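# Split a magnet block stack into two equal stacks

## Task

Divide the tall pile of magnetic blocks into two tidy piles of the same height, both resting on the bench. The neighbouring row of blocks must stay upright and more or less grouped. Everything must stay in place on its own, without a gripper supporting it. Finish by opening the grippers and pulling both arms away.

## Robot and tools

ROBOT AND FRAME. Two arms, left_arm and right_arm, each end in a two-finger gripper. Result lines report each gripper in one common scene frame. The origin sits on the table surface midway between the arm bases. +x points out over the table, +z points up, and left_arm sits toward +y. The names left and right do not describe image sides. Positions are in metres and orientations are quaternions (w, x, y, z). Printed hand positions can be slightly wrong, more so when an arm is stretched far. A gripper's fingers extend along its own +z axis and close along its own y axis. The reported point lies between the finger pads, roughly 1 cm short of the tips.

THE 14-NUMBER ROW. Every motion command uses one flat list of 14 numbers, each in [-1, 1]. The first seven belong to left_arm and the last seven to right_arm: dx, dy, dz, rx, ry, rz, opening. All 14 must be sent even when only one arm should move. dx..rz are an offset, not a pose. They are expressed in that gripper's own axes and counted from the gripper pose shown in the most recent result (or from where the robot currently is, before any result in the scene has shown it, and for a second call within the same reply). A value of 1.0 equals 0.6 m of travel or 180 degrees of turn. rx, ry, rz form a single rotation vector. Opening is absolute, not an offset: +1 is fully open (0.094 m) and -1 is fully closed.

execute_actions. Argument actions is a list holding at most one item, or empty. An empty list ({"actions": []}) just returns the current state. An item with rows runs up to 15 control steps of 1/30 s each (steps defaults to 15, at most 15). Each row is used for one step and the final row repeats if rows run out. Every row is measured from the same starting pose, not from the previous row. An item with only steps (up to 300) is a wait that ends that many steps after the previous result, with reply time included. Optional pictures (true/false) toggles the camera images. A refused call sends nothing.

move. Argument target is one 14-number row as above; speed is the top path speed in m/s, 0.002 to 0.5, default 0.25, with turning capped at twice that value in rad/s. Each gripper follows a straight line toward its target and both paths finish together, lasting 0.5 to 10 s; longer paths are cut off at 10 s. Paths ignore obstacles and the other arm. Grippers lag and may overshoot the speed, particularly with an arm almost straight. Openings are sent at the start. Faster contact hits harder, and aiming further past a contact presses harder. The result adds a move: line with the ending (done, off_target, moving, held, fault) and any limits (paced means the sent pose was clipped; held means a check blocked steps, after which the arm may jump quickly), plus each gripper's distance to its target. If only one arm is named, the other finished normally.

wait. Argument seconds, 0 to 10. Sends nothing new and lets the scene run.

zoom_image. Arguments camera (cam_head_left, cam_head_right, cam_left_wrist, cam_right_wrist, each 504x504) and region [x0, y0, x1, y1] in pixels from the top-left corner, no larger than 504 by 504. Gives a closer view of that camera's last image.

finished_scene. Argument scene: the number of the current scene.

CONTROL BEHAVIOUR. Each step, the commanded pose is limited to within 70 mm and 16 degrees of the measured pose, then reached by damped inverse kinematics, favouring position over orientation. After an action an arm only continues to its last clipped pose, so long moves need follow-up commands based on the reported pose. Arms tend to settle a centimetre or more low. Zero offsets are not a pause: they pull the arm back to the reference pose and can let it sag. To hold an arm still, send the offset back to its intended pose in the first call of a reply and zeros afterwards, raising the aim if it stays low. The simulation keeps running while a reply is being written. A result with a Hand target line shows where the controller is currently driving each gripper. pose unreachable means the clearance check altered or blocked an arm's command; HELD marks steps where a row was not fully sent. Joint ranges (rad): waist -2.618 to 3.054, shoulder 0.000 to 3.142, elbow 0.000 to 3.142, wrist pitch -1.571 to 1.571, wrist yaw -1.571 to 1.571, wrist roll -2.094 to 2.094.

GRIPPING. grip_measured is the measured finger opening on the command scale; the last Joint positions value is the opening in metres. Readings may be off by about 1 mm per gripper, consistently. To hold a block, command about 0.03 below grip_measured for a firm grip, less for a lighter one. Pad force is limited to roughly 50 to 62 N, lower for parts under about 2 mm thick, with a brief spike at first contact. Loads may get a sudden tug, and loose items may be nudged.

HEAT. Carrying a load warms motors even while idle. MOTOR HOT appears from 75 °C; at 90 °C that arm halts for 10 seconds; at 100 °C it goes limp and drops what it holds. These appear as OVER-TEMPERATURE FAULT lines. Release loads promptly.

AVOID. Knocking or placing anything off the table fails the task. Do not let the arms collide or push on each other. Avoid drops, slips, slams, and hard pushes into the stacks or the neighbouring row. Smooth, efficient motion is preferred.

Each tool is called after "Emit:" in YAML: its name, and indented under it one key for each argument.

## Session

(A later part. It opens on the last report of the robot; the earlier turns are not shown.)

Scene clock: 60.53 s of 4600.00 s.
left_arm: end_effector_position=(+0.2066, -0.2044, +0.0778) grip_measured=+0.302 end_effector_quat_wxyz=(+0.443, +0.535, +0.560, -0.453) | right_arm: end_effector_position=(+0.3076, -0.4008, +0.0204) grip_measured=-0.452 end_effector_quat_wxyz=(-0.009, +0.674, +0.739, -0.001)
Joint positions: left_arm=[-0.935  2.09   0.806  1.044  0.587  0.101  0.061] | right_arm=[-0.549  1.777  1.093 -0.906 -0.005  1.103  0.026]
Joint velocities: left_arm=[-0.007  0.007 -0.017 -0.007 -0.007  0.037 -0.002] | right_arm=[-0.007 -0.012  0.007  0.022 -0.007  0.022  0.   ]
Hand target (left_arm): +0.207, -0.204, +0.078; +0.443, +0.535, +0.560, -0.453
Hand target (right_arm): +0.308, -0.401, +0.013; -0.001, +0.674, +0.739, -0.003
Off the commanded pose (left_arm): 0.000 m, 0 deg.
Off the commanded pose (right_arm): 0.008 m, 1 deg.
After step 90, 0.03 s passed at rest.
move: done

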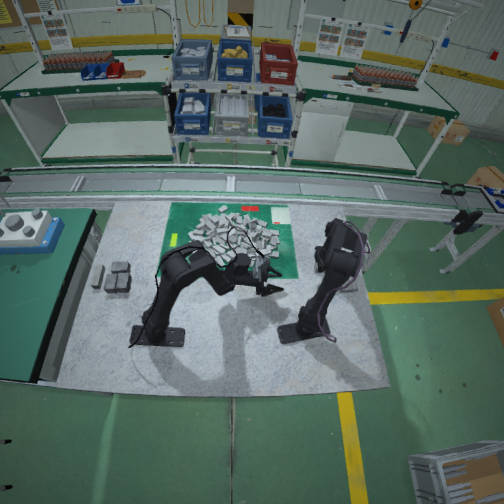

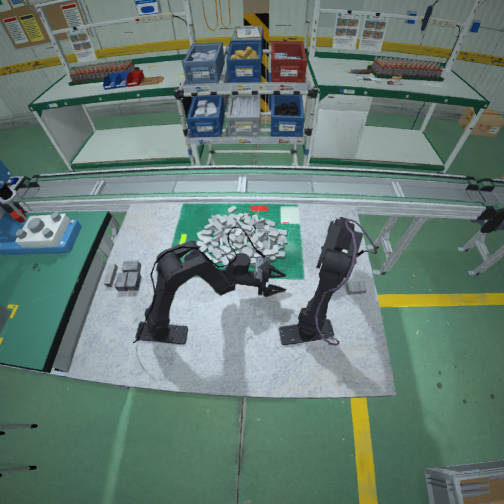

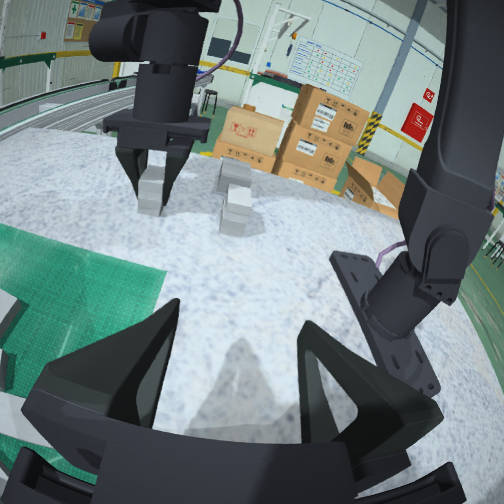

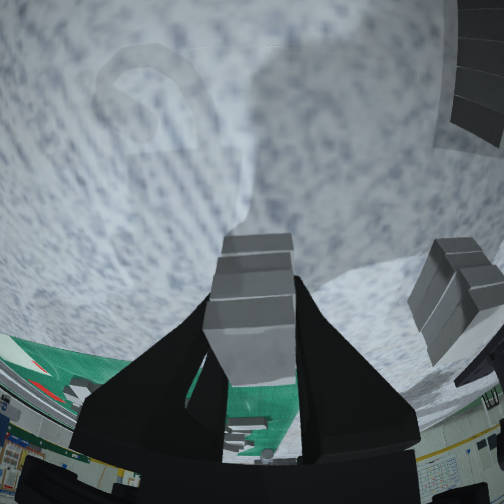

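Emit:
execute_actions:
  actions:
    - {"rows":[[0,0,0,0,0,0,0.3,0,0,0,0,0,0,-0.55],[0,0,0,0,0,0,0.3,0,0,0,0,0,0,-0.5],[0,0,0,0,0,0,0.3,0,0,0,0,0,0,-0.47],[0,0,0,0,0,0,0.3,0,0,0,0,0,0,-0.45],[0,0,0,0,0,0,0.3,0,0,0,0,0,0,-0.43],[0,0,0,0,0,0,0.3,0,0,0,0,0,0,-0.3],[0,0,0,0,0,0,0.3,0,0,0,0,0,0,0.35]]}
  pictures: false

Emit:
move:
  target: [0,0,0,0,0,0,0.3,0,0.02,-0.35,-0.03,0,0,0.35]
  speed: 0.15

Emit:
zoom_image:
  camera: "cam_left_wrist"
  region: [120,150,270,250]

Emit:
zoom_image:
  camera: "cam_right_wrist"
  region: [210,0,460,220]

Scene clock: 67.67 s of 4600.00 s.
left_arm: end_effector_position=(+0.2066, -0.2044, +0.0778) grip_measured=+0.302 end_effector_quat_wxyz=(+0.443, +0.535, +0.560, -0.453) | right_arm: end_effector_position=(+0.3075, -0.4007, +0.0204) grip_measured=+0.348 end_effector_quat_wxyz=(-0.010, +0.674, +0.739, -0.001)
Joint positions: left_arm=[-0.935  2.09   0.806  1.044  0.587  0.101  0.061] | right_arm=[-0.549  1.777  1.093 -0.906 -0.005  1.103  0.063]
Joint velocities: left_arm=[ 0.002  0.022 -0.022  0.007  0.066 -0.066  0.001] | right_arm=[-0.002 -0.007  0.012  0.022 -0.007 -0.022 -0.   ]
Hand target (left_arm): +0.207, -0.204, +0.078; +0.443, +0.535, +0.560, -0.453
Hand target (right_arm): +0.308, -0.401, +0.020; -0.009, +0.674, +0.739, -0.001
Off the commanded pose (left_arm): 0.000 m, 0 deg.
Off the commanded pose (right_arm): 0.000 m, 0 deg.
Steps of this call (steps 1 to 90: nothing new was sent; then 3.63 s passed at rest; steps 91 to 105: all 15 steps of this action). Readings (end_effector_position):
91: left_arm (+0.2066, -0.2044, +0.0778) | right_arm (+0.3075, -0.4007, +0.0204)
92: left_arm (+0.2066, -0.2044, +0.0778) | right_arm (+0.3075, -0.4007, +0.0204)
94: left_arm (+0.2066, -0.2044, +0.0778) | right_arm (+0.3075, -0.4007, +0.0204)
98: left_arm (+0.2066, -0.2044, +0.0778) | right_arm (+0.3075, -0.4007, +0.0204)
105: the state above

Scene clock: 69.77 s of 4600.00 s.
left_arm: end_effector_position=(+0.2066, -0.2044, +0.0778) grip_measured=+0.302 end_effector_quat_wxyz=(+0.443, +0.535, +0.560, -0.453) | right_arm: end_effector_position=(+0.3274, -0.4004, +0.2177) grip_measured=+0.348 end_effector_quat_wxyz=(+0.049, +0.671, +0.738, +0.044)
Joint positions: left_arm=[-0.935  2.09   0.806  1.044  0.587  0.101  0.061] | right_arm=[-0.549  1.672  1.767 -1.541 -0.048  1.103  0.063]
Joint velocities: left_arm=[ 0.007 -0.012 -0.022  0.051  0.066  0.007 -0.001] | right_arm=[-0.022  0.027  0.027 -0.037 -0.022 -0.095 -0.001]
Hand target (left_arm): +0.207, -0.204, +0.078; +0.443, +0.535, +0.560, -0.453
Hand target (right_arm): +0.325, -0.403, +0.230; +0.063, +0.673, +0.736, +0.050
Off the commanded pose (left_arm): 0.000 m, 0 deg.
Off the commanded pose (right_arm): 0.013 m, 3 deg.
joint sent to its limit (right arm) — the command would take joint 4 (wrist pitch) past its lower limit, so that joint was sent only as far as its limit.
move: off_target (right_arm)

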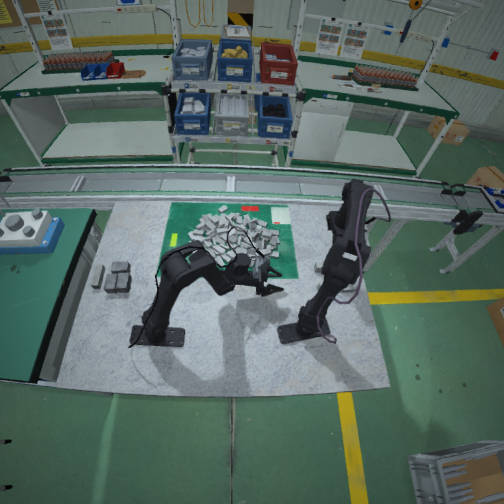

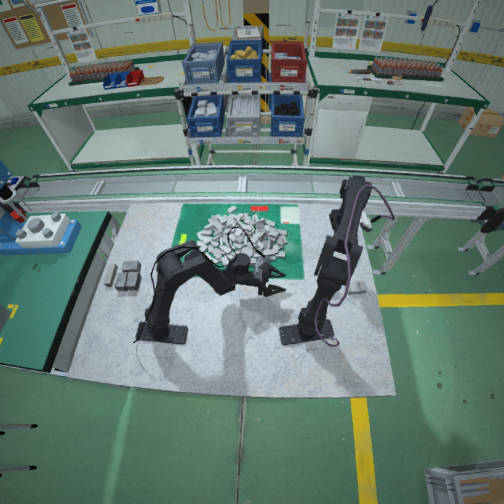

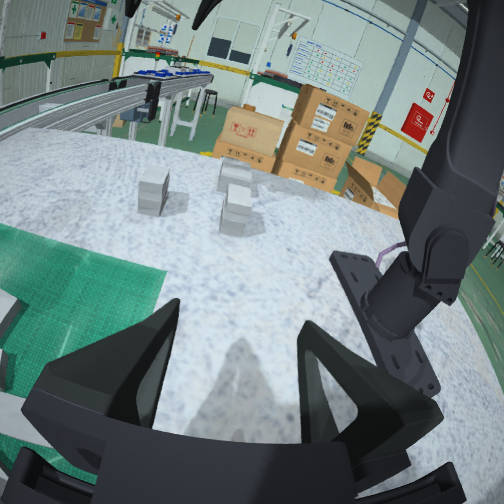

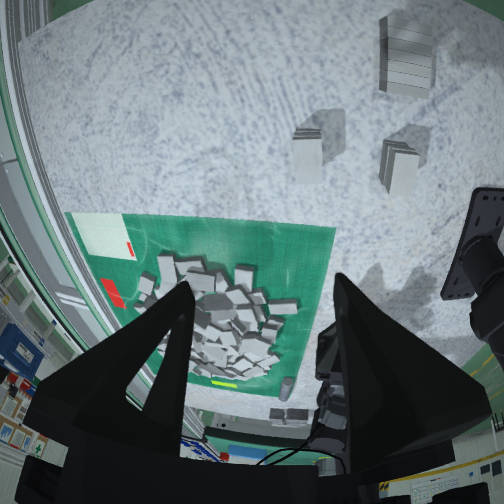

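Region (120, 150, 270, 250) of cam_left_wrist's 504x504 image, scaled by 3.360, with more detail than that image has.

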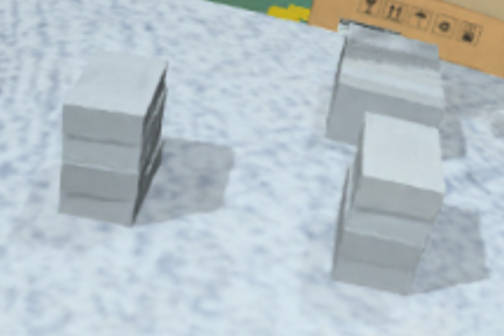

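Region (210, 0, 460, 220) of cam_right_wrist's 504x504 image, scaled by 2.016, with more detail than that image has; it fills the top 444 rows of this view, and the rest is white.

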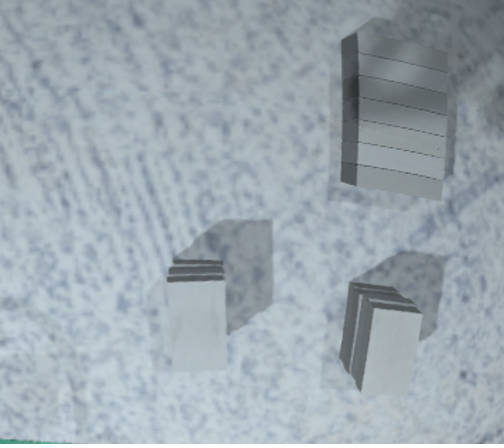

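Emit:
move:
  target: [-0.12,0,-0.18,0,0.06,0,0.3,0,0,-0.06,-0.04,-0.02,0,0.35]

Scene clock: 77.77 s of 4600.00 s.
left_arm: end_effector_position=(+0.2080, -0.1105, +0.1575) grip_measured=+0.302 end_effector_quat_wxyz=(+0.381, +0.572, +0.609, -0.396) | right_arm: end_effector_position=(+0.3208, -0.3975, +0.2430) grip_measured=+0.348 end_effector_quat_wxyz=(+0.093, +0.667, +0.736, +0.062)
Joint positions: left_arm=[-0.762  1.496  0.772  0.181  0.698  0.32   0.061] | right_arm=[-0.549  1.587  1.767 -1.532 -0.049  1.103  0.063]
Joint velocities: left_arm=[ 0.012  0.007  0.002 -0.037 -0.037 -0.022 -0.001] | right_arm=[-0.017  0.012 -0.002  0.007  0.022  0.051 -0.001]
Hand target (left_arm): +0.210, -0.113, +0.168; +0.388, +0.577, +0.598, -0.399
Hand target (right_arm): +0.323, -0.400, +0.254; +0.114, +0.668, +0.732, +0.070
Off the commanded pose (left_arm): 0.012 m, 2 deg.
Off the commanded pose (right_arm): 0.011 m, 3 deg.
After step 90, 3.53 s passed at rest.
move: off_target (left_arm, right_arm)

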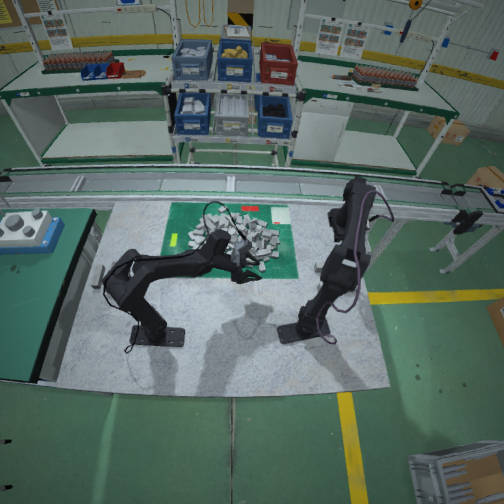

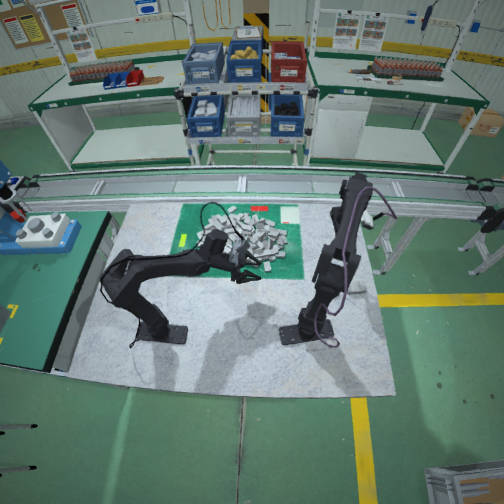

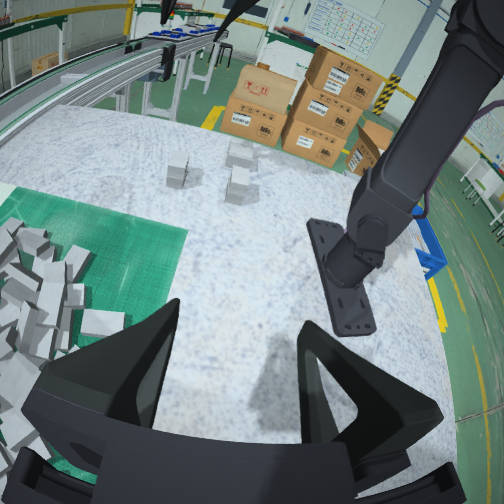

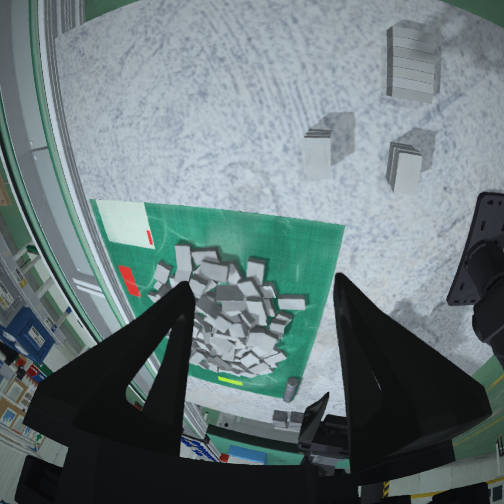

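Emit:
finished_scene:
  scene: 2

The scene is finished: the task was done.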